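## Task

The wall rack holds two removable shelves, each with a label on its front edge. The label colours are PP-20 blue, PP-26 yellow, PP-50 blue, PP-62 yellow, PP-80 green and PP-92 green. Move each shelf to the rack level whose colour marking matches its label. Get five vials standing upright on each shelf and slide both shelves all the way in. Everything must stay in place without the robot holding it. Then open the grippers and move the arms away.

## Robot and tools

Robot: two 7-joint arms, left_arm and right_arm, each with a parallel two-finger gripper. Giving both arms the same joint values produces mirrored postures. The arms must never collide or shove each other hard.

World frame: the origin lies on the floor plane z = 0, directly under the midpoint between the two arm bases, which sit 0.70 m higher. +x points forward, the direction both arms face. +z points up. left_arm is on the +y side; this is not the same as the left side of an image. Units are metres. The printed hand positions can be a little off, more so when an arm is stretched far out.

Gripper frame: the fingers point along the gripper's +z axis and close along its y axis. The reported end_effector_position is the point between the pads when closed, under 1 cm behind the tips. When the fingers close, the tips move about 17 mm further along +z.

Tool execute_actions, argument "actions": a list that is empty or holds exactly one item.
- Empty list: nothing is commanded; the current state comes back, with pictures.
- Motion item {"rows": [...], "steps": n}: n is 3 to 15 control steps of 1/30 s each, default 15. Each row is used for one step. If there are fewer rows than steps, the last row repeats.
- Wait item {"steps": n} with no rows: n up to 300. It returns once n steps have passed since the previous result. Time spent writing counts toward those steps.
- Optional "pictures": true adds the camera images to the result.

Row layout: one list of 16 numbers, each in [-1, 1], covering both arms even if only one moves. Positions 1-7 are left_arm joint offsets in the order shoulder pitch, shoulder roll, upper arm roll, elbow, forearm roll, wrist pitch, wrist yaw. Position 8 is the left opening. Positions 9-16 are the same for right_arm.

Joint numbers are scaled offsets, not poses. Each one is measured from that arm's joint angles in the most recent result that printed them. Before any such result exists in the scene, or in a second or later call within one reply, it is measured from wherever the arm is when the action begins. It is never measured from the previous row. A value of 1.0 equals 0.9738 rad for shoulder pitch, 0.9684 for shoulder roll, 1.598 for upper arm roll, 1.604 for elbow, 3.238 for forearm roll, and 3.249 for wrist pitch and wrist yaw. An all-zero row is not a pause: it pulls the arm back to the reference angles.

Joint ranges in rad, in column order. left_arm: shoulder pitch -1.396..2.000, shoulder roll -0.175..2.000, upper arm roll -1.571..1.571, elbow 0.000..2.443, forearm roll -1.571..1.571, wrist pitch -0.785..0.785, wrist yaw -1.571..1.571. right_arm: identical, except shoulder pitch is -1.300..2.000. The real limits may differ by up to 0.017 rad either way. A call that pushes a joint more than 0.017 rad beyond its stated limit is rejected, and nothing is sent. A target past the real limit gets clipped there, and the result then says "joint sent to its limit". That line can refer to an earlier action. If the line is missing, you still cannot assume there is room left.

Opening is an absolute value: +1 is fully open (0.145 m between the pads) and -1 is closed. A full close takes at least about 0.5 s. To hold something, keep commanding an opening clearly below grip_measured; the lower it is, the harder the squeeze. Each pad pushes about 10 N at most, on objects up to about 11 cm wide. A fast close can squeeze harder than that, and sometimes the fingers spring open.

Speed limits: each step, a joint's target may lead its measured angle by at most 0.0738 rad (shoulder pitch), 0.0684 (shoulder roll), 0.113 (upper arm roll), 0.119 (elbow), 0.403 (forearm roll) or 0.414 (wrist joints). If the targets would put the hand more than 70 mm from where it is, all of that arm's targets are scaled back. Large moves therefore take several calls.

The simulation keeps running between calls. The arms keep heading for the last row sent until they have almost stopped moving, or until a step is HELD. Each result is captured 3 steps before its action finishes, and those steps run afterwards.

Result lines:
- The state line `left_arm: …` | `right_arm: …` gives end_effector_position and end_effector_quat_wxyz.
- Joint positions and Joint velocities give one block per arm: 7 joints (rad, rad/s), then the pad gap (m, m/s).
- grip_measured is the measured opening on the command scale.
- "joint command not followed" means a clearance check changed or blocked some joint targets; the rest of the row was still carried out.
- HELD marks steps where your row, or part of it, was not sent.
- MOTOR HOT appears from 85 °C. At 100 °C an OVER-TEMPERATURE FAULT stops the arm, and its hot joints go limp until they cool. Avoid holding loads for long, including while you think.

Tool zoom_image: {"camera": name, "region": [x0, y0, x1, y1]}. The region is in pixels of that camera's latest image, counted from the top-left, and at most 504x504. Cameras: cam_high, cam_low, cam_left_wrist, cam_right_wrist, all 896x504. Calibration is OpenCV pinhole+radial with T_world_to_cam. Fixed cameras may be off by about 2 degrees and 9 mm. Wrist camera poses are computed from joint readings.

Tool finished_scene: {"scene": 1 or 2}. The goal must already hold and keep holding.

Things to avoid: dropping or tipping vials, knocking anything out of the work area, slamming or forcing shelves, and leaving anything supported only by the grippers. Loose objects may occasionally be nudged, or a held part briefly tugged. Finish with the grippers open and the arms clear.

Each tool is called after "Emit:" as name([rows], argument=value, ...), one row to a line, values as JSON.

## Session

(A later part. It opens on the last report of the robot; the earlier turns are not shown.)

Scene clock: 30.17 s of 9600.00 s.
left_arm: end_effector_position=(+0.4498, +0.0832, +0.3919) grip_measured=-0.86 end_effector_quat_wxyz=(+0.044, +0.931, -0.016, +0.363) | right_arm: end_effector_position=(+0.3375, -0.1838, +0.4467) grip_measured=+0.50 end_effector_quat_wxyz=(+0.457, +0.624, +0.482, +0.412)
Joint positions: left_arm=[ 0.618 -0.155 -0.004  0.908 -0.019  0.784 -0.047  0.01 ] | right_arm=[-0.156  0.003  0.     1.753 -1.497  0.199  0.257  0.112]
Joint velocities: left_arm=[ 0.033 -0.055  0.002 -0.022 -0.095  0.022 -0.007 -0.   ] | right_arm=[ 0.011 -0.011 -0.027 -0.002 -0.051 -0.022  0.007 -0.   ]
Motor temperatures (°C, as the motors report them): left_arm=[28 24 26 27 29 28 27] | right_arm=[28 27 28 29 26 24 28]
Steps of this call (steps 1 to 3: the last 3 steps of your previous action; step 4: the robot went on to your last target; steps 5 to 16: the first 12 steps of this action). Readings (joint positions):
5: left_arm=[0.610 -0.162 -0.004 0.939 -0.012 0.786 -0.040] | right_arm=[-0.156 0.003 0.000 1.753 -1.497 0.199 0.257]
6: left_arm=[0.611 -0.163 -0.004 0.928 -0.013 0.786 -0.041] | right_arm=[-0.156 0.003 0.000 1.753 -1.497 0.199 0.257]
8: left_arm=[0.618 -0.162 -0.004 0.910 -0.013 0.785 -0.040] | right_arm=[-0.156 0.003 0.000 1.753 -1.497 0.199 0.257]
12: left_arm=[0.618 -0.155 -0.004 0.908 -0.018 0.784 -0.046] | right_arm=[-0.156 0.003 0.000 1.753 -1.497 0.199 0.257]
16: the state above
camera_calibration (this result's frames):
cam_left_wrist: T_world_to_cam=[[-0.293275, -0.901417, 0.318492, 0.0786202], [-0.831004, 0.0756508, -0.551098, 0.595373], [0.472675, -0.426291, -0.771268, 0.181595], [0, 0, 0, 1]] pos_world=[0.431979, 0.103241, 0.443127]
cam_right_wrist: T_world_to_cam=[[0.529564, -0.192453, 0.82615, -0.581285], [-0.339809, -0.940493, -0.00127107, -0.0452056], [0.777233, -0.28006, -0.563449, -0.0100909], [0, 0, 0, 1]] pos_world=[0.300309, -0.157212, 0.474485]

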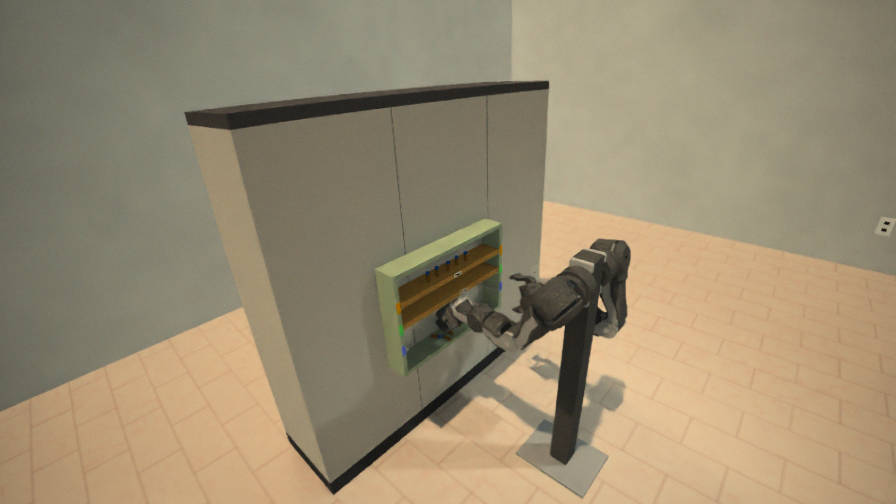

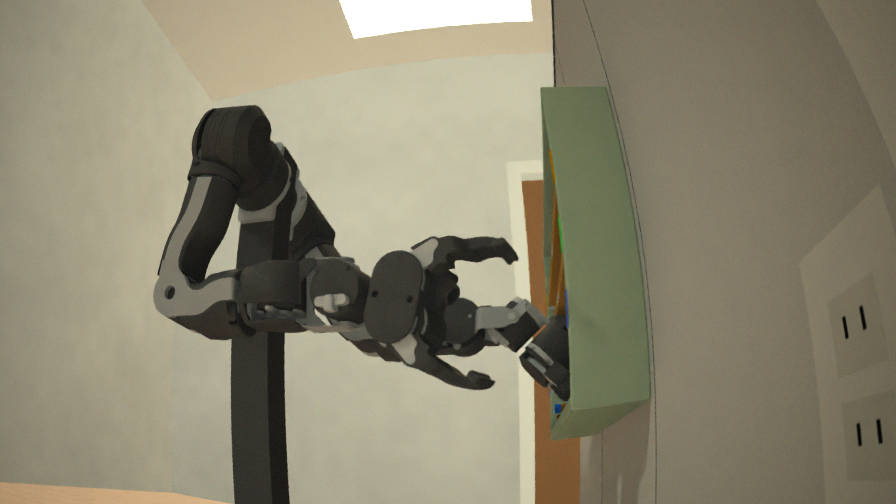

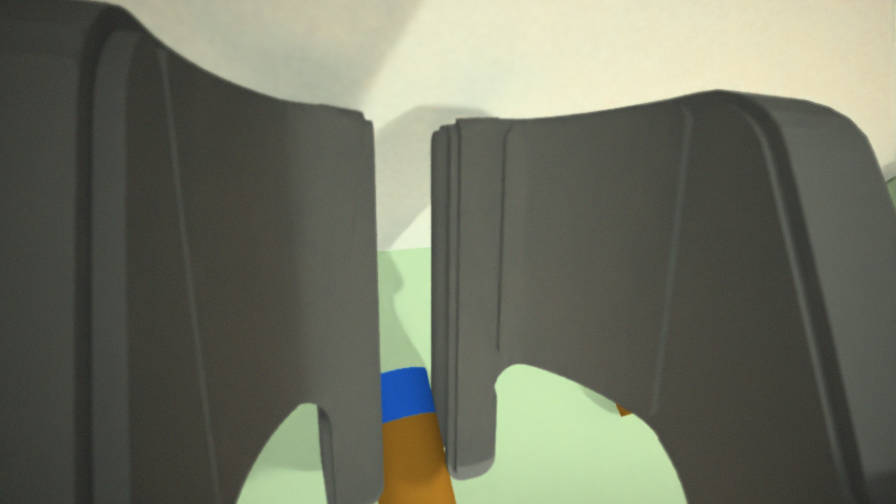

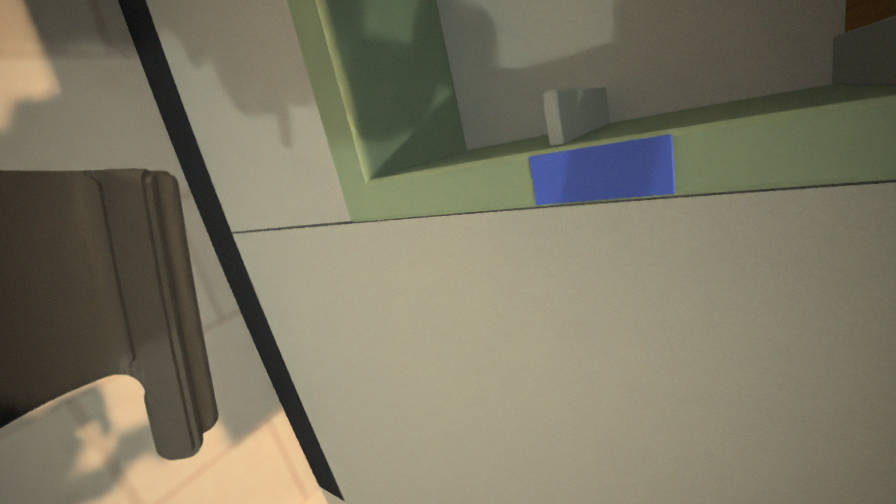

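Emit:
execute_actions([
  {"rows":[[-0.005,0,0,0.015,0,0,0,-1,0,0,0,-0.05,0,0,0,0.5],[-0.03,0,0,0.045,0,0,0,-1,0,0,0,-0.1,0,0,0,0.5],[-0.07,0,0,0.085,0,0,0,-1,0,0,0,-0.17,0,0,0,0.5],[-0.12,0,0,0.135,0,0,0,-1,0,0,0,-0.24,0,0,0,0.5],[-0.18,0,0,0.186,0,0,0,-1,0,0,0,-0.31,0,0,0,0.5],[-0.24,0,0,0.235,0,0,0,-1,0,0,0,-0.38,0,0,0,0.5],[-0.3,0.03,0,0.285,0,0,0,-1,0,0,0,-0.45,0,0,0,0.5],[-0.36,0.06,0,0.325,0,0,0,-1,0,0,0,-0.52,0,0,0,0.5],[-0.42,0.09,0,0.365,0,0,0,-1,0,0,0,-0.59,0,0,0,0.5],[-0.48,0.12,0,0.4,0,0,0,-1,0,0,0,-0.66,0,0,0,0.5],[-0.54,0.14,0,0.43,0,0,0,-1,0,0,0,-0.73,0,0,0,0.5],[-0.6,0.16,0,0.45,0,-0.03,0,-1,0,0,0,-0.8,0,0,0,0.5],[-0.66,0.16,0,0.46,0,-0.08,0,-1,0,0,0,-0.87,0,0,0,0.5],[-0.71,0.16,0,0.46,0,-0.14,0,-1,0,0,0,-0.94,0,0,0,0.5],[-0.74,0.16,0,0.45,0.006,-0.48,0.014,-1,0,0,0,-1,0,0,0,0.5]]},
])

Emit:
execute_actions([
  {"steps":22},
], pictures=true)

Scene clock: 30.87 s of 9600.00 s.
left_arm: end_effector_position=(+0.3522, +0.1677, +0.3989) grip_measured=-0.87 end_effector_quat_wxyz=(-0.037, +0.895, +0.007, +0.445) | right_arm: end_effector_position=(+0.0775, -0.1850, +0.1241) grip_measured=+0.50 end_effector_quat_wxyz=(+0.114, +0.748, +0.654, -0.004)
Joint positions: left_arm=[ 0.037  0.007  0.004  1.628 -0.023  0.743 -0.05   0.01 ] | right_arm=[-0.15   0.003  0.     0.567 -1.498  0.199  0.254  0.112]
Joint velocities: left_arm=[-1.527  0.143 -0.017  0.794 -0.007 -1.018 -0.007 -0.   ] | right_arm=[-0.231  0.033  0.012 -2.527 -0.051 -0.051  0.212  0.   ]
Motor temperatures (°C, as the motors report them): left_arm=[28 24 26 27 29 28 27] | right_arm=[28 27 28 29 26 24 28]
Steps of this call (steps 1 to 3: the last 3 steps of your previous action; steps 4 to 9: the robot went on to your last target; steps 10 to 21: the first 12 steps of this action). Readings (joint positions):
10: left_arm=[0.614 -0.154 -0.004 0.921 -0.020 0.785 -0.047] | right_arm=[-0.145 0.003 0.000 1.712 -1.498 0.199 0.248]
11: left_arm=[0.592 -0.155 -0.004 0.965 -0.019 0.785 -0.047] | right_arm=[-0.131 0.003 0.000 1.622 -1.499 0.199 0.244]
13: left_arm=[0.510 -0.155 -0.004 1.117 -0.019 0.783 -0.047] | right_arm=[-0.145 0.003 0.000 1.420 -1.499 0.199 0.248]
17: left_arm=[0.266 -0.112 -0.012 1.420 -0.015 0.782 -0.043] | right_arm=[-0.152 0.003 0.000 0.992 -1.498 0.199 0.257]
21: the state above

Scene clock: 31.60 s of 9600.00 s.
left_arm: end_effector_position=(+0.3159, +0.1529, +0.5770) grip_measured=-0.87 end_effector_quat_wxyz=(+0.001, +0.409, +0.002, +0.912) | right_arm: end_effector_position=(-0.0777, -0.1850, +0.1101) grip_measured=+0.50 end_effector_quat_wxyz=(-0.026, +0.731, +0.662, -0.161)
Joint positions: left_arm=[-0.104 -0.    -0.005  1.63  -0.001 -0.772 -0.007  0.01 ] | right_arm=[-0.152  0.003  0.     0.151 -1.497  0.199  0.257  0.112]
Joint velocities: left_arm=[ 0.033 -0.033 -0.007 -0.002  0.007  0.022 -0.022  0.   ] | right_arm=[-0.055 -0.033  0.007 -0.027 -0.037 -0.037 -0.022 -0.   ]
Motor temperatures (°C, as the motors report them): left_arm=[28 24 26 27 29 28 27] | right_arm=[28 27 28 29 26 24 28]
Kept back: nothing.
Steps of this call (steps 1 to 3: the last 3 steps of your previous action; steps 4 to 22: the robot went on to your last target). Readings (joint positions):
1: left_arm=[-0.020 0.007 0.003 1.646 -0.023 0.647 -0.050] | right_arm=[-0.152 0.003 0.000 0.459 -1.498 0.199 0.255]
2: left_arm=[-0.076 0.003 -0.001 1.647 -0.022 0.507 -0.050] | right_arm=[-0.154 0.003 0.000 0.350 -1.498 0.199 0.255]
4: left_arm=[-0.130 -0.000 -0.005 1.615 -0.007 0.162 -0.018] | right_arm=[-0.161 0.003 0.000 0.151 -1.498 0.199 0.257]
8: left_arm=[-0.088 -0.000 -0.005 1.637 -0.001 -0.571 -0.009] | right_arm=[-0.172 0.003 0.000 0.138 -1.497 0.199 0.269]
22: the state above
camera_calibration (this result's frames):
cam_left_wrist: T_world_to_cam=[[-0.257554, -0.939096, -0.227519, 0.352758], [0.532507, 0.0585325, -0.844399, 0.321965], [0.806289, -0.338634, 0.485, -0.426285], [0, 0, 0, 1]] pos_world=[0.263114, 0.168074, 0.558874]
cam_right_wrist: T_world_to_cam=[[0.810613, -0.196971, -0.55146, 0.0890973], [0.00503026, -0.939353, 0.342914, -0.19874], [-0.58556, -0.280744, -0.760461, 0.0383165], [0, 0, 0, 1]] pos_world=[-0.0487871, -0.158381, 0.146423]

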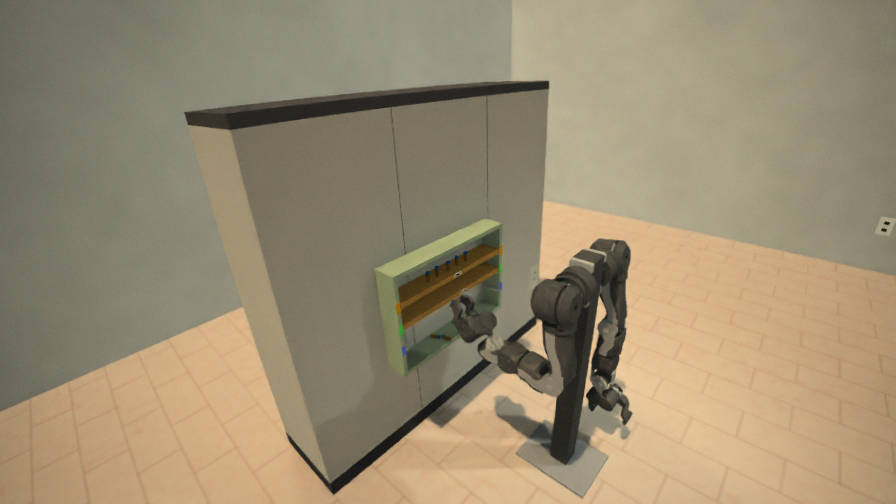

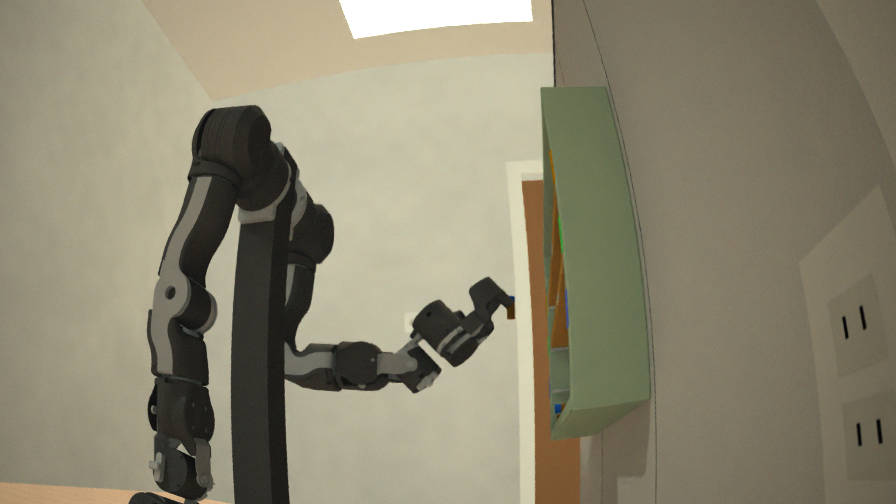

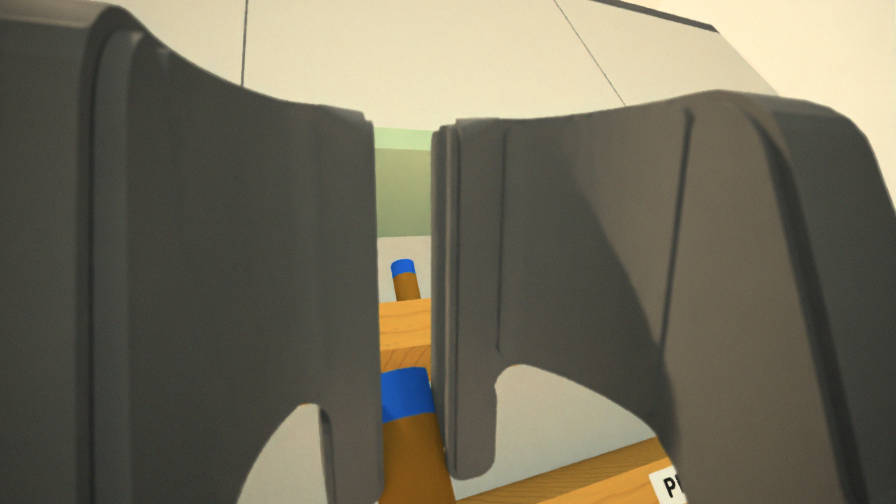

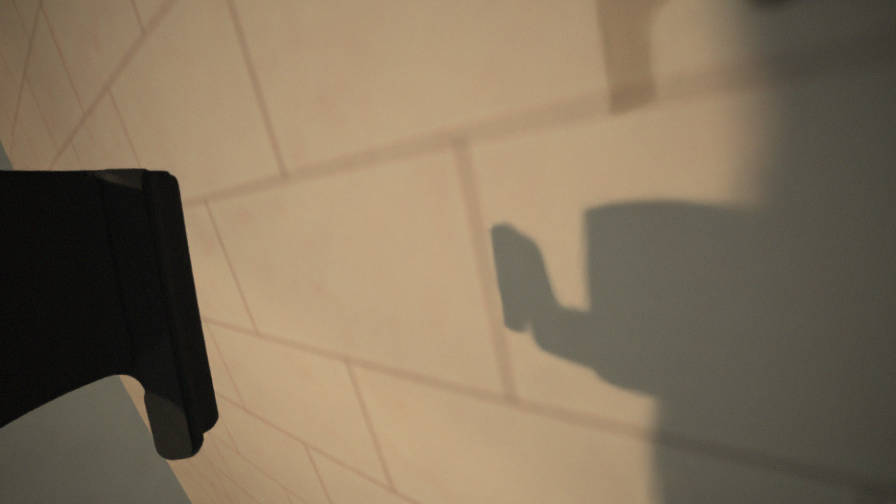

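Emit:
execute_actions([
  {"rows":[[0.02,0,0.03,-0.01,0,-0.003,0,-1,0,0,0,0,0,0,0,0.5],[0.05,0,0.06,-0.028,0,-0.003,0,-1,0,0,0,0,0,0,0,0.5],[0.09,0,0.09,-0.052,0,-0.003,0,-1,0,0,0,0,0,0,0,0.5],[0.13,0,0.115,-0.076,0,-0.003,0,-1,0,0,0,0,0,0,0,0.5],[0.17,0,0.128,-0.1,0,-0.003,0,-1,0,0,0,0,0,0,0,0.5],[0.21,0,0.128,-0.125,0,-0.003,0,-1,0,0,0,0,0,0,0,0.5],[0.25,0,0.128,-0.152,0,-0.003,0,-1,0,0,0,0,0,0,0,0.5],[0.29,0,0.128,-0.18,0,-0.003,0,-1,0,0,0,0,0,0,0,0.5],[0.325,0,0.128,-0.205,0,-0.003,0,-1,0,0,0,0,0,0,0,0.5],[0.355,0,0.128,-0.227,0,-0.003,0,-1,0,0,0,0,0,0,0,0.5],[0.38,0,0.128,-0.246,0,-0.003,0,-1,0,0,0,0,0,0,0,0.5],[0.4,0,0.128,-0.261,0,-0.003,0,-1,0,0,0,0,0,0,0,0.5],[0.41,0,0.128,-0.269,0,-0.003,0,-1,0,0,0,0,0,0,0,0.5],[0.415,0,0.128,-0.273,0,-0.003,0,-1,0,0,0,0,0,0,0,0.5]]},
])

Emit:
execute_actions([
  {"steps":9},
], pictures=true)

Emit:
zoom_image(camera="cam_high", region=[380,250,500,350])

Scene clock: 32.23 s of 9600.00 s.
left_arm: end_effector_position=(+0.3952, +0.2244, +0.5763) grip_measured=-0.87 end_effector_quat_wxyz=(-0.077, +0.413, +0.069, +0.905) | right_arm: end_effector_position=(-0.0777, -0.1850, +0.1101) grip_measured=+0.50 end_effector_quat_wxyz=(-0.026, +0.731, +0.662, -0.161)
Joint positions: left_arm=[ 0.286  0.     0.198  1.218 -0.001 -0.78  -0.01   0.01 ] | right_arm=[-0.152  0.003  0.     0.151 -1.497  0.199  0.257  0.112]
Joint velocities: left_arm=[ 0.429 -0.011 -0.002 -0.549 -0.022  0.139  0.022 -0.   ] | right_arm=[-0.055  0.011 -0.017  0.002 -0.022  0.022  0.007  0.   ]
Motor temperatures (°C, as the motors report them): left_arm=[28 24 26 27 29 28 27] | right_arm=[28 27 28 29 26 24 28]
Steps of this call (steps 1 to 7: the robot went on to your last target; steps 8 to 19: the first 12 steps of this action). Readings (joint positions):
8: left_arm=[-0.095 -0.008 0.021 1.621 -0.005 -0.777 -0.001] | right_arm=[-0.157 0.003 0.000 0.149 -1.497 0.199 0.257]
9: left_arm=[-0.068 -0.011 0.073 1.592 -0.007 -0.780 0.001] | right_arm=[-0.155 0.003 0.000 0.150 -1.497 0.199 0.257]
11: left_arm=[0.022 0.005 0.182 1.512 -0.001 -0.779 -0.006] | right_arm=[-0.153 0.003 0.000 0.151 -1.497 0.199 0.257]
15: left_arm=[0.177 -0.002 0.199 1.348 0.002 -0.781 -0.012] | right_arm=[-0.152 0.003 0.000 0.151 -1.497 0.199 0.257]
19: the state above

Scene clock: 32.53 s of 9600.00 s.
left_arm: end_effector_position=(+0.3985, +0.2243, +0.5756) grip_measured=-0.87 end_effector_quat_wxyz=(-0.076, +0.414, +0.070, +0.904) | right_arm: end_effector_position=(-0.0777, -0.1850, +0.1101) grip_measured=+0.50 end_effector_quat_wxyz=(-0.026, +0.731, +0.662, -0.161)
Joint positions: left_arm=[ 0.301  0.     0.198  1.197 -0.001 -0.783 -0.01   0.01 ] | right_arm=[-0.152  0.003  0.     0.151 -1.497  0.199  0.257  0.112]
Joint velocities: left_arm=[-0.143 -0.077 -0.007  0.012 -0.095  0.007 -0.007 -0.   ] | right_arm=[ 0.077  0.033 -0.017 -0.002  0.022  0.022 -0.037 -0.   ]
Motor temperatures (°C, as the motors report them): left_arm=[28 24 26 27 29 28 27] | right_arm=[28 27 28 29 26 24 28]
Kept back: nothing.
Steps of this call (steps 1 to 3: the last 3 steps of your previous action; steps 4 to 9: the robot went on to your last target). Readings (joint positions):
1: left_arm=[0.298 0.000 0.198 1.203 -0.001 -0.780 -0.010] | right_arm=[-0.152 0.003 0.000 0.151 -1.497 0.199 0.257]
2: left_arm=[0.301 0.000 0.198 1.198 -0.001 -0.781 -0.010] | right_arm=[-0.152 0.003 0.000 0.151 -1.497 0.199 0.257]
4: left_arm=[0.301 0.000 0.198 1.197 -0.001 -0.783 -0.010] | right_arm=[-0.152 0.003 0.000 0.151 -1.497 0.199 0.257]
8: left_arm=[0.301 0.000 0.198 1.197 -0.001 -0.783 -0.010] | right_arm=[-0.152 0.003 0.000 0.151 -1.497 0.199 0.257]
9: the state above
camera_calibration (this result's frames):
cam_left_wrist: T_world_to_cam=[[-0.0717364, -0.983547, -0.165797, 0.341121], [0.502096, 0.108019, -0.85804, 0.281435], [0.861832, -0.144798, 0.486086, -0.534254], [0, 0, 0, 1]] pos_world=[0.343601, 0.227749, 0.557733]
cam_right_wrist: T_world_to_cam=[[0.810613, -0.196971, -0.55146, 0.0890973], [0.00503026, -0.939353, 0.342914, -0.19874], [-0.58556, -0.280744, -0.760461, 0.0383165], [0, 0, 0, 1]] pos_world=[-0.0487871, -0.158381, 0.146423]

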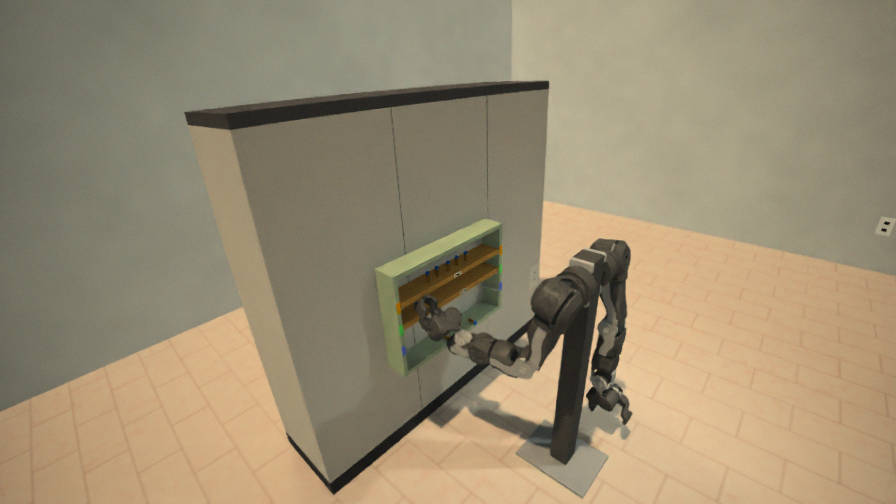

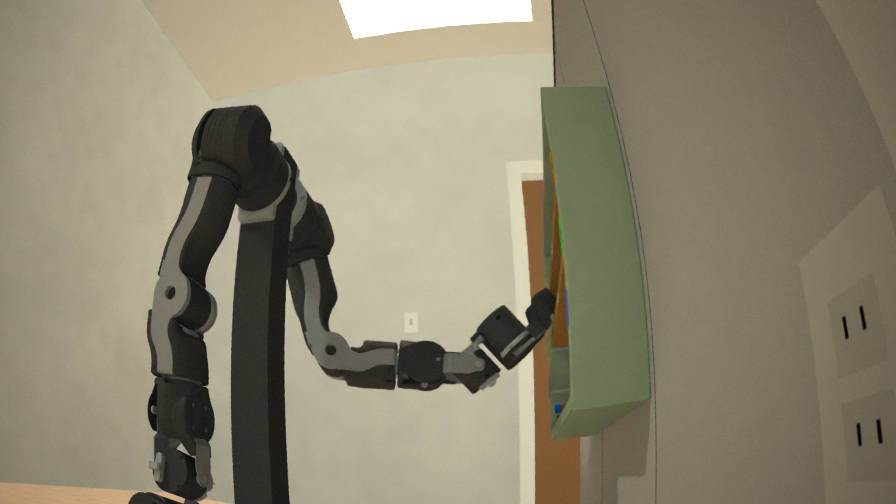

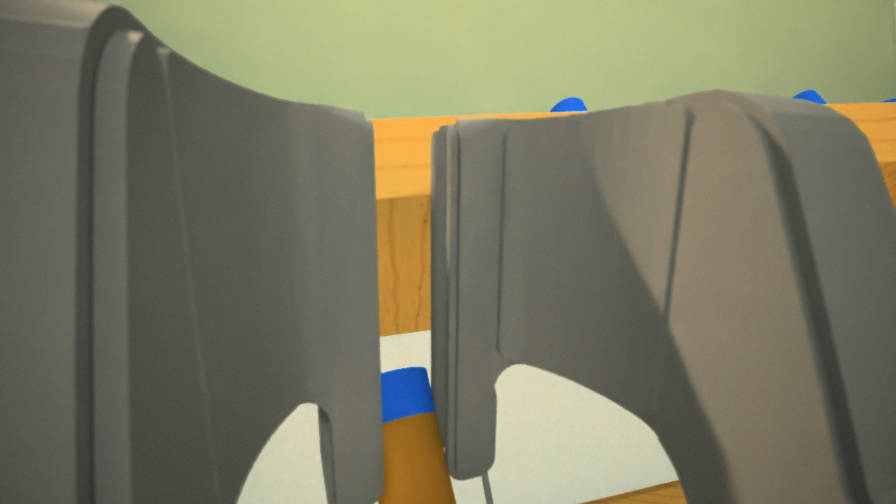

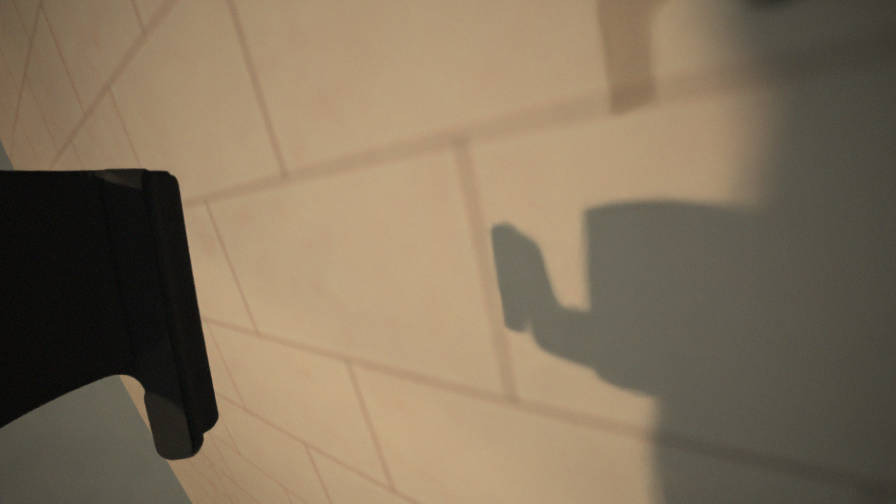

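Region (380, 250, 500, 350) of cam_high's 896x504 image, scaled by 4.200, with more detail than that image has.

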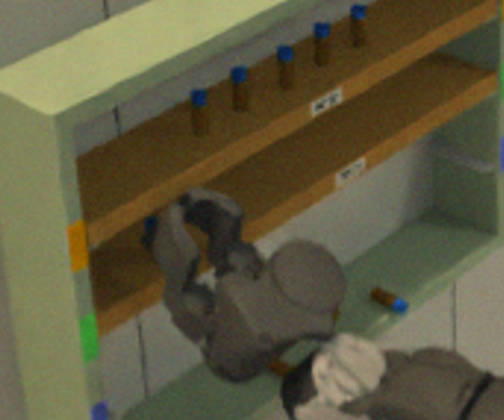

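Emit:
execute_actions([
  {"rows":[[0,0,0,-0.004,0,0,0,-1,0,0,0,0,0,0,0,0.5],[0,0,0,-0.007,0,0,0,-1,0,0,0,0,0,0,0,0.5],[0,0,0,-0.01,0,0,0,-1,0,0,0,0,0,0,0,0.5],[0,0,0,-0.013,0,0,0,-1,0,0,0,0,0,0,0,0.5],[0,0,0,-0.016,0,0,0,-1,0,0,0,0,0,0,0,0.5],[0,0,0,-0.019,0,0,0,-1,0,0,0,0,0,0,0,0.5],[0,0,0,-0.022,0,0,0,-1,0,0,0,0,0,0,0,0.5]],"steps":13},
], pictures=true)

Scene clock: 33.07 s of 9600.00 s.
left_arm: end_effector_position=(+0.4010, +0.2245, +0.5739) grip_measured=-0.87 end_effector_quat_wxyz=(-0.075, +0.417, +0.071, +0.903) | right_arm: end_effector_position=(-0.0777, -0.1850, +0.1101) grip_measured=+0.50 end_effector_quat_wxyz=(-0.026, +0.731, +0.662, -0.161)
Joint positions: left_arm=[ 0.311  0.001  0.198  1.18  -0.001 -0.785 -0.01   0.01 ] | right_arm=[-0.152  0.003  0.     0.151 -1.497  0.199  0.257  0.112]
Joint velocities: left_arm=[ 0.055 -0.055  0.002 -0.002  0.037  0.051  0.037  0.   ] | right_arm=[ 0.121 -0.033 -0.007  0.002 -0.022 -0.037  0.051 -0.   ]
Motor temperatures (°C, as the motors report them): left_arm=[28 24 26 27 29 28 27] | right_arm=[28 27 28 29 26 24 28]
Steps of this call (steps 1 to 6: the robot went on to your last target; steps 7 to 16: the first 10 steps of this action). Readings (joint positions):
7: left_arm=[0.301 0.000 0.198 1.197 -0.001 -0.785 -0.010] | right_arm=[-0.152 0.003 0.000 0.151 -1.497 0.199 0.257]
8: left_arm=[0.302 0.000 0.198 1.194 -0.001 -0.785 -0.010] | right_arm=[-0.152 0.003 0.000 0.151 -1.497 0.199 0.257]
10: left_arm=[0.305 0.000 0.198 1.189 -0.001 -0.785 -0.010] | right_arm=[-0.152 0.003 0.000 0.151 -1.497 0.199 0.257]
14: left_arm=[0.311 0.001 0.198 1.180 -0.001 -0.785 -0.010] | right_arm=[-0.152 0.003 0.000 0.151 -1.497 0.199 0.257]
16: the state above
camera_calibration (this result's frames):
cam_left_wrist: T_world_to_cam=[[-0.0731909, -0.983811, -0.163583, 0.340585], [0.497502, 0.106142, -0.860945, 0.282609], [0.86437, -0.144396, 0.481679, -0.534192], [0, 0, 0, 1]] pos_world=[0.346068, 0.227939, 0.556334]
cam_right_wrist: T_world_to_cam=[[0.810613, -0.196971, -0.55146, 0.0890973], [0.00503026, -0.939353, 0.342914, -0.19874], [-0.58556, -0.280744, -0.760461, 0.0383165], [0, 0, 0, 1]] pos_world=[-0.0487871, -0.158381, 0.146423]

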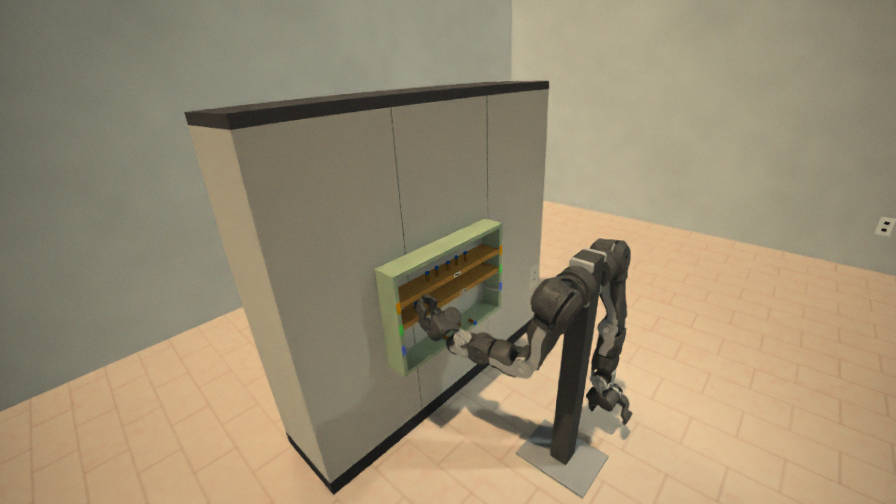

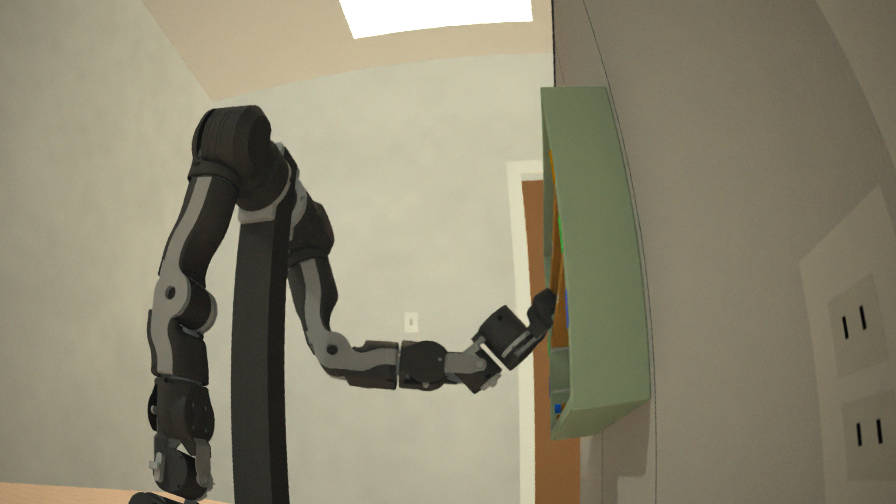

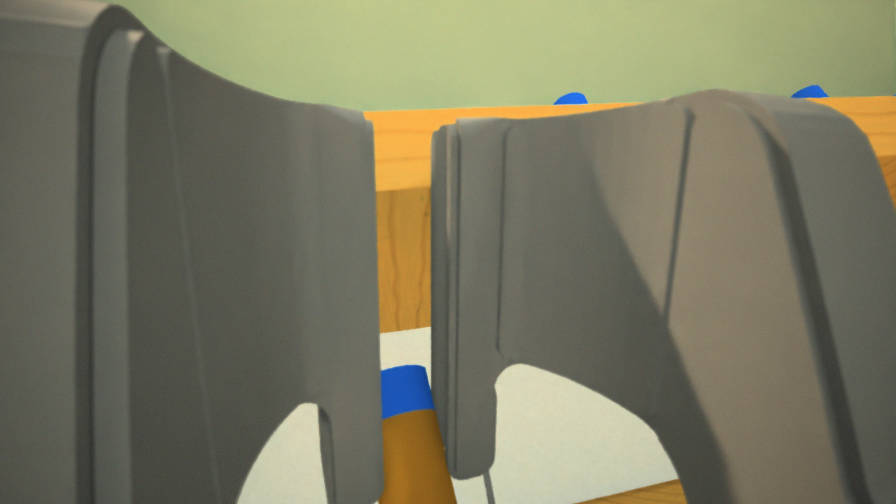

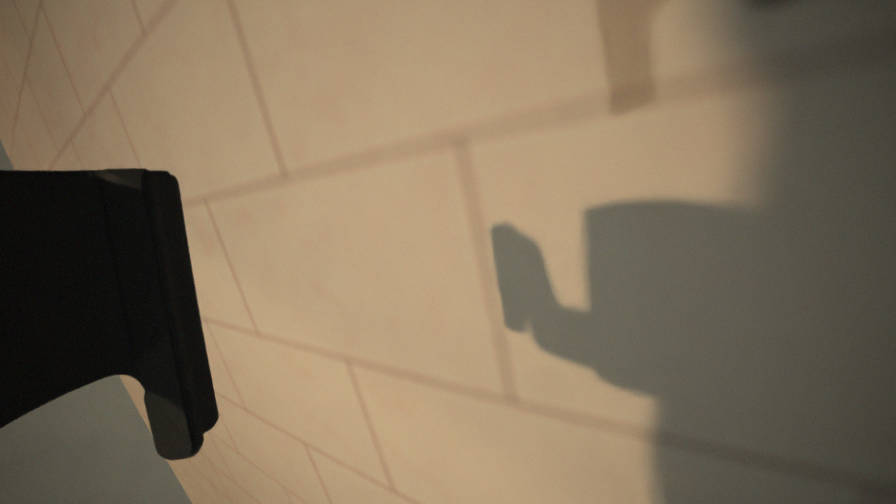

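Emit:
execute_actions([
  {"rows":[[0,0,0,0,0,0,0,-1,0,0,0,0,0,0,0,0.5],[0,0,0,0,0,0,0,-0.9,0,0,0,0,0,0,0,0.5],[0,0,0,0,0,0,0,-0.86,0,0,0,0,0,0,0,0.5],[0,0,0,0,0,0,0,-0.83,0,0,0,0,0,0,0,0.5],[0,0,0,0,0,0,0,-0.78,0,0,0,0,0,0,0,0.5],[0,0,0,0,0,0,0,-0.6,0,0,0,0,0,0,0,0.5],[0,0,0,0,0,0,0,-0.6,0,0,0,0,0,0,0,0.5],[-0.02,0,0,0.015,0,0,0,-0.6,0,0,0,0,0,0,0,0.5],[-0.06,0,0,0.045,0,0,0,-0.6,0,0,0,0,0,0,0,0.5],[-0.12,0,0,0.09,0,0,0,-0.6,0,0,0,0,0,0,0,0.5],[-0.18,0,0,0.13,0,0,0,-0.6,0,0,0,0,0,0,0,0.5],[-0.24,0,0,0.17,0,0,0,-0.6,0,0,0,0,0,0,0,0.5],[-0.3,0,0,0.21,0,0,0,-0.6,0,0,0,0,0,0,0,0.5],[-0.36,0,0,0.25,0,0,0,-0.6,0,0,0,0,0,0,0,0.5],[-0.42,0,0,0.3,0,0,0,-0.6,0,0,0,0,0,0,0,0.5]]},
])

Emit:
execute_actions([
  {"steps":8},
])

Emit:
execute_actions([
  {"rows":[[0,-0.095,-0.125,0.03,0,0.483,0,-0.72,0,0,0,0,0,0,0,0.5]]},
])

Emit:
execute_actions([
  {"rows":[[0.06,0,0,0,0,0,0,-0.72,0,0,0,0,0,0,0,0.5],[0.12,0,0,-0.02,0,0,0,-0.72,0,0,0,0,0,0,0,0.5],[0.18,0,0,-0.05,0,0,0,-0.72,0,0,0,0,0,0,0,0.5],[0.24,0,0,-0.085,0,0,0,-0.72,0,0,0,0,0,0,0,0.5],[0.3,0,0,-0.125,0,0,0,-0.72,0,0,0,0,0,0,0,0.5],[0.36,0,0,-0.165,0,0,0,-0.72,0,0,0,0,0,0,0,0.5],[0.42,0,0,-0.205,0,0,0,-0.72,0,0,0,0,0,0,0,0.5],[0.48,0,0,-0.25,0,0,0,-0.72,0,0,0,0,0,0,0,0.5],[0.54,0,0,-0.3,0,0,0,-0.72,0,0,0,0,0,0,0,0.5],[0.59,0,0,-0.34,0,0,0,-0.72,0,0,0,0,0,0,0,0.5],[0.625,0,0,-0.37,0,0,0,-0.72,0,0,0,0,0,0,0,0.5],[0.645,0,0,-0.39,0,0,0,-0.72,0,0,0,0,0,0,0,0.5],[0.65,0,0,-0.4,0,0,0,-0.72,0,0,0,0,0,0,0,0.5]]},
])

Emit:
execute_actions([
  {"steps":9},
], pictures=true)

Scene clock: 33.93 s of 9600.00 s.
left_arm: end_effector_position=(+0.3475, +0.2237, +0.5751) grip_measured=-0.60 end_effector_quat_wxyz=(-0.090, +0.404, +0.052, +0.909) | right_arm: end_effector_position=(-0.0777, -0.1850, +0.1101) grip_measured=+0.50 end_effector_quat_wxyz=(-0.026, +0.731, +0.662, -0.161)
Joint positions: left_arm=[ 0.075  0.002  0.198  1.444  0.    -0.784 -0.014  0.03 ] | right_arm=[-0.152  0.003  0.     0.151 -1.497  0.199  0.257  0.112]
Joint velocities: left_arm=[-1.659 -0.099 -0.012  1.326  0.037 -0.359 -0.022  0.   ] | right_arm=[ 0.011  0.011 -0.022  0.002 -0.066 -0.037 -0.022 -0.   ]
Motor temperatures (°C, as the motors report them): left_arm=[28 24 26 27 29 28 27] | right_arm=[28 27 28 29 26 24 28]
Steps of this call (steps 1 to 3: the last 3 steps of your previous action; steps 4 to 14: the robot went on to your last target; steps 15 to 26: the first 12 steps of this action). Readings (joint positions):
15: left_arm=[0.312 0.001 0.198 1.183 -0.001 -0.785 -0.010] | right_arm=[-0.152 0.003 0.000 0.151 -1.497 0.199 0.257]
16: left_arm=[0.311 0.001 0.198 1.183 -0.001 -0.785 -0.010] | right_arm=[-0.152 0.003 0.000 0.151 -1.497 0.199 0.257]
18: left_arm=[0.311 0.001 0.198 1.183 0.001 -0.785 -0.011] | right_arm=[-0.152 0.003 0.000 0.151 -1.497 0.199 0.257]
22: left_arm=[0.298 0.002 0.200 1.195 0.005 -0.784 -0.016] | right_arm=[-0.152 0.003 0.000 0.151 -1.497 0.199 0.257]
26: the state above

Scene clock: 34.20 s of 9600.00 s.
left_arm: end_effector_position=(+0.3054, +0.2191, +0.5930) grip_measured=-0.60 end_effector_quat_wxyz=(-0.098, +0.382, +0.035, +0.918) | right_arm: end_effector_position=(-0.0777, -0.1850, +0.1101) grip_measured=+0.50 end_effector_quat_wxyz=(-0.026, +0.731, +0.662, -0.161)
Joint positions: left_arm=[-0.095  0.001  0.199  1.663 -0.    -0.784 -0.013  0.03 ] | right_arm=[-0.152  0.003  0.     0.151 -1.497  0.199  0.257  0.112]
Joint velocities: left_arm=[-0.231 -0.033  0.012 -0.007 -0.007 -0.051 -0.007  0.   ] | right_arm=[ 0.011 -0.055 -0.012 -0.012  0.037 -0.037 -0.081 -0.   ]
Motor temperatures (°C, as the motors report them): left_arm=[28 24 26 27 29 28 27] | right_arm=[28 27 28 29 26 24 28]
Kept back: nothing.
Steps of this call (steps 1 to 3: the last 3 steps of your previous action; steps 4 to 8: the robot went on to your last target). Readings (joint positions):
1: left_arm=[0.013 0.001 0.198 1.500 -0.000 -0.782 -0.014] | right_arm=[-0.152 0.003 0.000 0.151 -1.497 0.199 0.257]
2: left_arm=[-0.046 0.001 0.198 1.563 -0.000 -0.781 -0.014] | right_arm=[-0.152 0.003 0.000 0.151 -1.497 0.199 0.257]
4: left_arm=[-0.123 0.001 0.199 1.675 -0.000 -0.785 -0.013] | right_arm=[-0.152 0.003 0.000 0.151 -1.497 0.199 0.257]
8: the state above

Scene clock: 34.60 s of 9600.00 s.
left_arm: end_effector_position=(+0.3154, +0.1283, +0.3788) grip_measured=-0.72 end_effector_quat_wxyz=(+0.035, +0.912, +0.025, +0.408) | right_arm: end_effector_position=(-0.0777, -0.1850, +0.1101) grip_measured=+0.50 end_effector_quat_wxyz=(-0.026, +0.731, +0.662, -0.161)
Joint positions: left_arm=[-0.098 -0.092 -0.003  1.708  0.001  0.768 -0.014  0.021] | right_arm=[-0.152  0.003  0.     0.151 -1.497  0.199  0.257  0.112]
Joint velocities: left_arm=[-0.033  0.033  0.061  0.007  0.022  0.256 -0.007  0.   ] | right_arm=[ 0.055 -0.055  0.007 -0.002 -0.007  0.007  0.037  0.   ]
Motor temperatures (°C, as the motors report them): left_arm=[28 24 26 27 29 28 27] | right_arm=[28 27 28 29 26 24 28]
Steps of this call (steps 1 to 12: the first 12 steps of this action). Readings (joint positions):
1: left_arm=[-0.105 -0.019 0.153 1.689 0.012 -0.694 -0.031] | right_arm=[-0.152 0.003 0.000 0.151 -1.497 0.199 0.257]
2: left_arm=[-0.101 -0.073 0.064 1.713 0.012 -0.552 -0.031] | right_arm=[-0.152 0.003 0.000 0.151 -1.497 0.199 0.257]
4: left_arm=[-0.083 -0.128 -0.043 1.714 -0.004 -0.188 0.004] | right_arm=[-0.152 0.003 0.000 0.151 -1.497 0.199 0.257]
8: left_arm=[-0.097 -0.081 0.011 1.709 -0.004 0.561 -0.017] | right_arm=[-0.152 0.003 0.000 0.151 -1.497 0.199 0.257]
12: the state above

Scene clock: 35.10 s of 9600.00 s.
left_arm: end_effector_position=(+0.4486, +0.1129, +0.4132) grip_measured=-0.72 end_effector_quat_wxyz=(+0.038, +0.911, -0.002, +0.411) | right_arm: end_effector_position=(-0.0777, -0.1850, +0.1101) grip_measured=+0.50 end_effector_quat_wxyz=(-0.026, +0.731, +0.662, -0.161)
Joint positions: left_arm=[ 0.536 -0.09  -0.     1.09  -0.     0.779 -0.014  0.021] | right_arm=[-0.152  0.003  0.     0.151 -1.497  0.199  0.257  0.112]
Joint velocities: left_arm=[ 0.341 -0.033  0.017 -0.686  0.007 -0.037  0.022  0.   ] | right_arm=[-0.055 -0.033 -0.002  0.002 -0.022 -0.022 -0.037 -0.   ]
Motor temperatures (°C, as the motors report them): left_arm=[28 24 26 27 29 28 27] | right_arm=[28 27 28 29 26 24 28]
Steps of this call (steps 1 to 3: the last 3 steps of your previous action; steps 4 to 15: the first 12 steps of this action, its rows measured from where the robot was after step 3). Readings (joint positions):
3: left_arm=[-0.097 -0.090 -0.000 1.708 0.000 0.780 -0.014] | right_arm=[-0.152 0.003 0.000 0.151 -1.497 0.199 0.257]
4: left_arm=[-0.076 -0.090 -0.000 1.701 -0.000 0.785 -0.014] | right_arm=[-0.152 0.003 0.000 0.151 -1.497 0.199 0.257]
5: left_arm=[-0.021 -0.090 -0.000 1.678 -0.000 0.785 -0.014] | right_arm=[-0.152 0.003 0.000 0.151 -1.497 0.199 0.257]
7: left_arm=[0.126 -0.090 -0.000 1.584 0.000 0.781 -0.014] | right_arm=[-0.152 0.003 0.000 0.151 -1.497 0.199 0.257]
11: left_arm=[0.369 -0.090 -0.000 1.317 0.001 0.778 -0.014] | right_arm=[-0.152 0.003 0.000 0.151 -1.497 0.199 0.257]
15: the state above

Scene clock: 35.40 s of 9600.00 s.
left_arm: end_effector_position=(+0.4458, +0.1124, +0.4046) grip_measured=-0.72 end_effector_quat_wxyz=(+0.038, +0.916, -0.003, +0.399) | right_arm: end_effector_position=(-0.0777, -0.1850, +0.1101) grip_measured=+0.50 end_effector_quat_wxyz=(-0.026, +0.731, +0.662, -0.161)
Joint positions: left_arm=[ 0.534 -0.09  -0.     1.067 -0.     0.779 -0.014  0.021] | right_arm=[-0.152  0.003  0.     0.151 -1.497  0.199  0.257  0.112]
Joint velocities: left_arm=[-0.033 -0.011  0.012 -0.007  0.007  0.007 -0.037 -0.   ] | right_arm=[ 0.055  0.011  0.007 -0.007 -0.022 -0.037  0.022 -0.   ]
Motor temperatures (°C, as the motors report them): left_arm=[28 24 26 27 29 28 27] | right_arm=[28 27 28 29 26 24 28]
Kept back: nothing.
Steps of this call (steps 1 to 3: the last 3 steps of your previous action; steps 4 to 9: the robot went on to your last target). Readings (joint positions):
1: left_arm=[0.540 -0.090 -0.000 1.073 -0.000 0.779 -0.014] | right_arm=[-0.152 0.003 0.000 0.151 -1.497 0.199 0.257]
2: left_arm=[0.537 -0.090 -0.000 1.067 -0.000 0.779 -0.014] | right_arm=[-0.152 0.003 0.000 0.151 -1.497 0.199 0.257]
4: left_arm=[0.534 -0.090 -0.000 1.067 -0.000 0.779 -0.014] | right_arm=[-0.152 0.003 0.000 0.151 -1.497 0.199 0.257]
8: left_arm=[0.534 -0.090 -0.000 1.067 -0.000 0.779 -0.014] | right_arm=[-0.152 0.003 0.000 0.151 -1.497 0.199 0.257]
9: the state above
camera_calibration (this result's frames):
cam_left_wrist: T_world_to_cam=[[-0.288782, -0.910092, 0.297216, 0.107207], [-0.787707, 0.049407, -0.614066, 0.605925], [0.544172, -0.41145, -0.731154, 0.155995], [0, 0, 0, 1]] pos_world=[0.423363, 0.131816, 0.454271]
cam_right_wrist: T_world_to_cam=[[0.810613, -0.196971, -0.55146, 0.0890973], [0.00503026, -0.939353, 0.342914, -0.19874], [-0.58556, -0.280744, -0.760461, 0.0383165], [0, 0, 0, 1]] pos_world=[-0.0487871, -0.158381, 0.146423]

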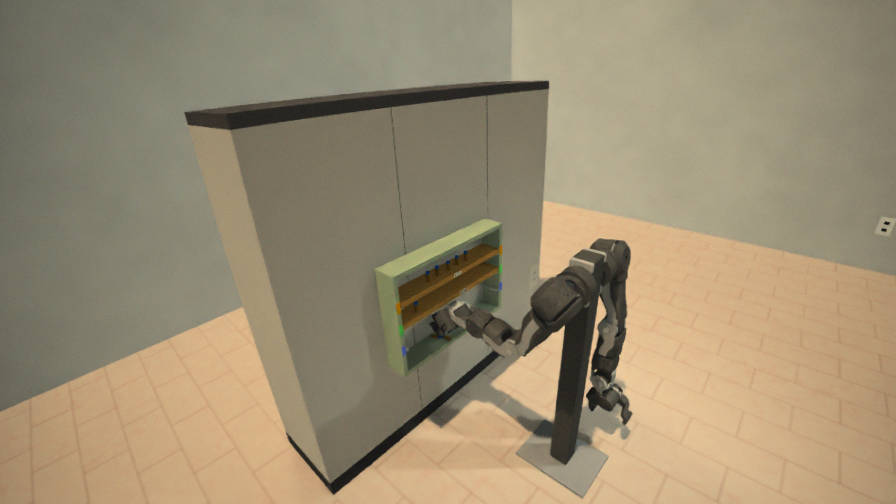

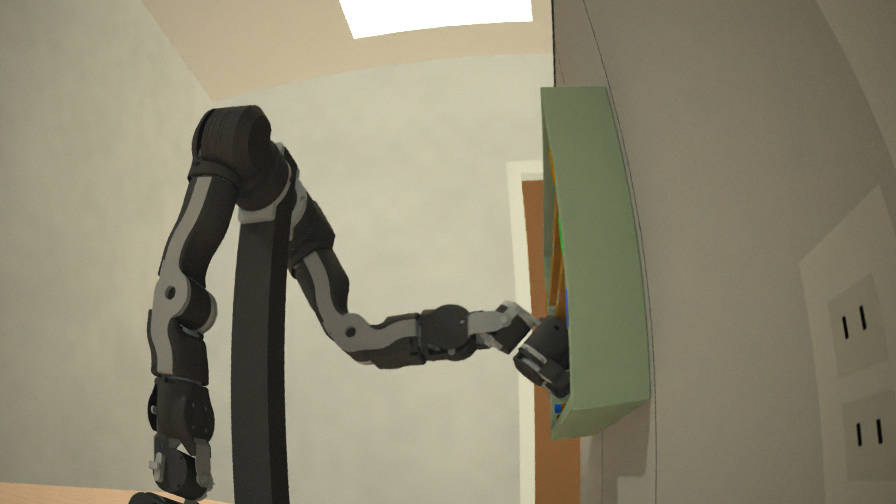

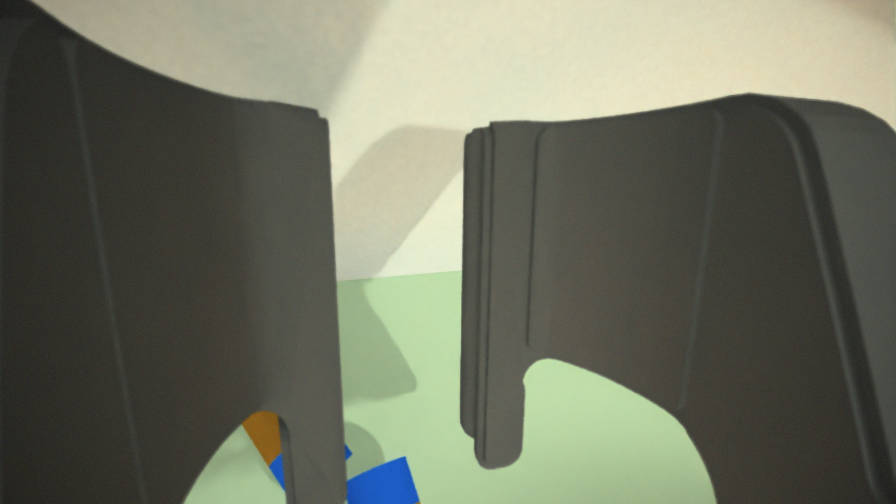

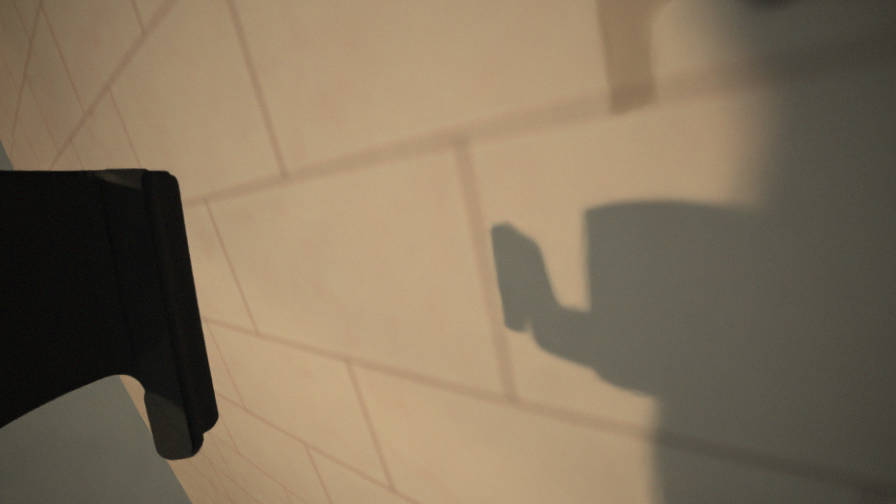

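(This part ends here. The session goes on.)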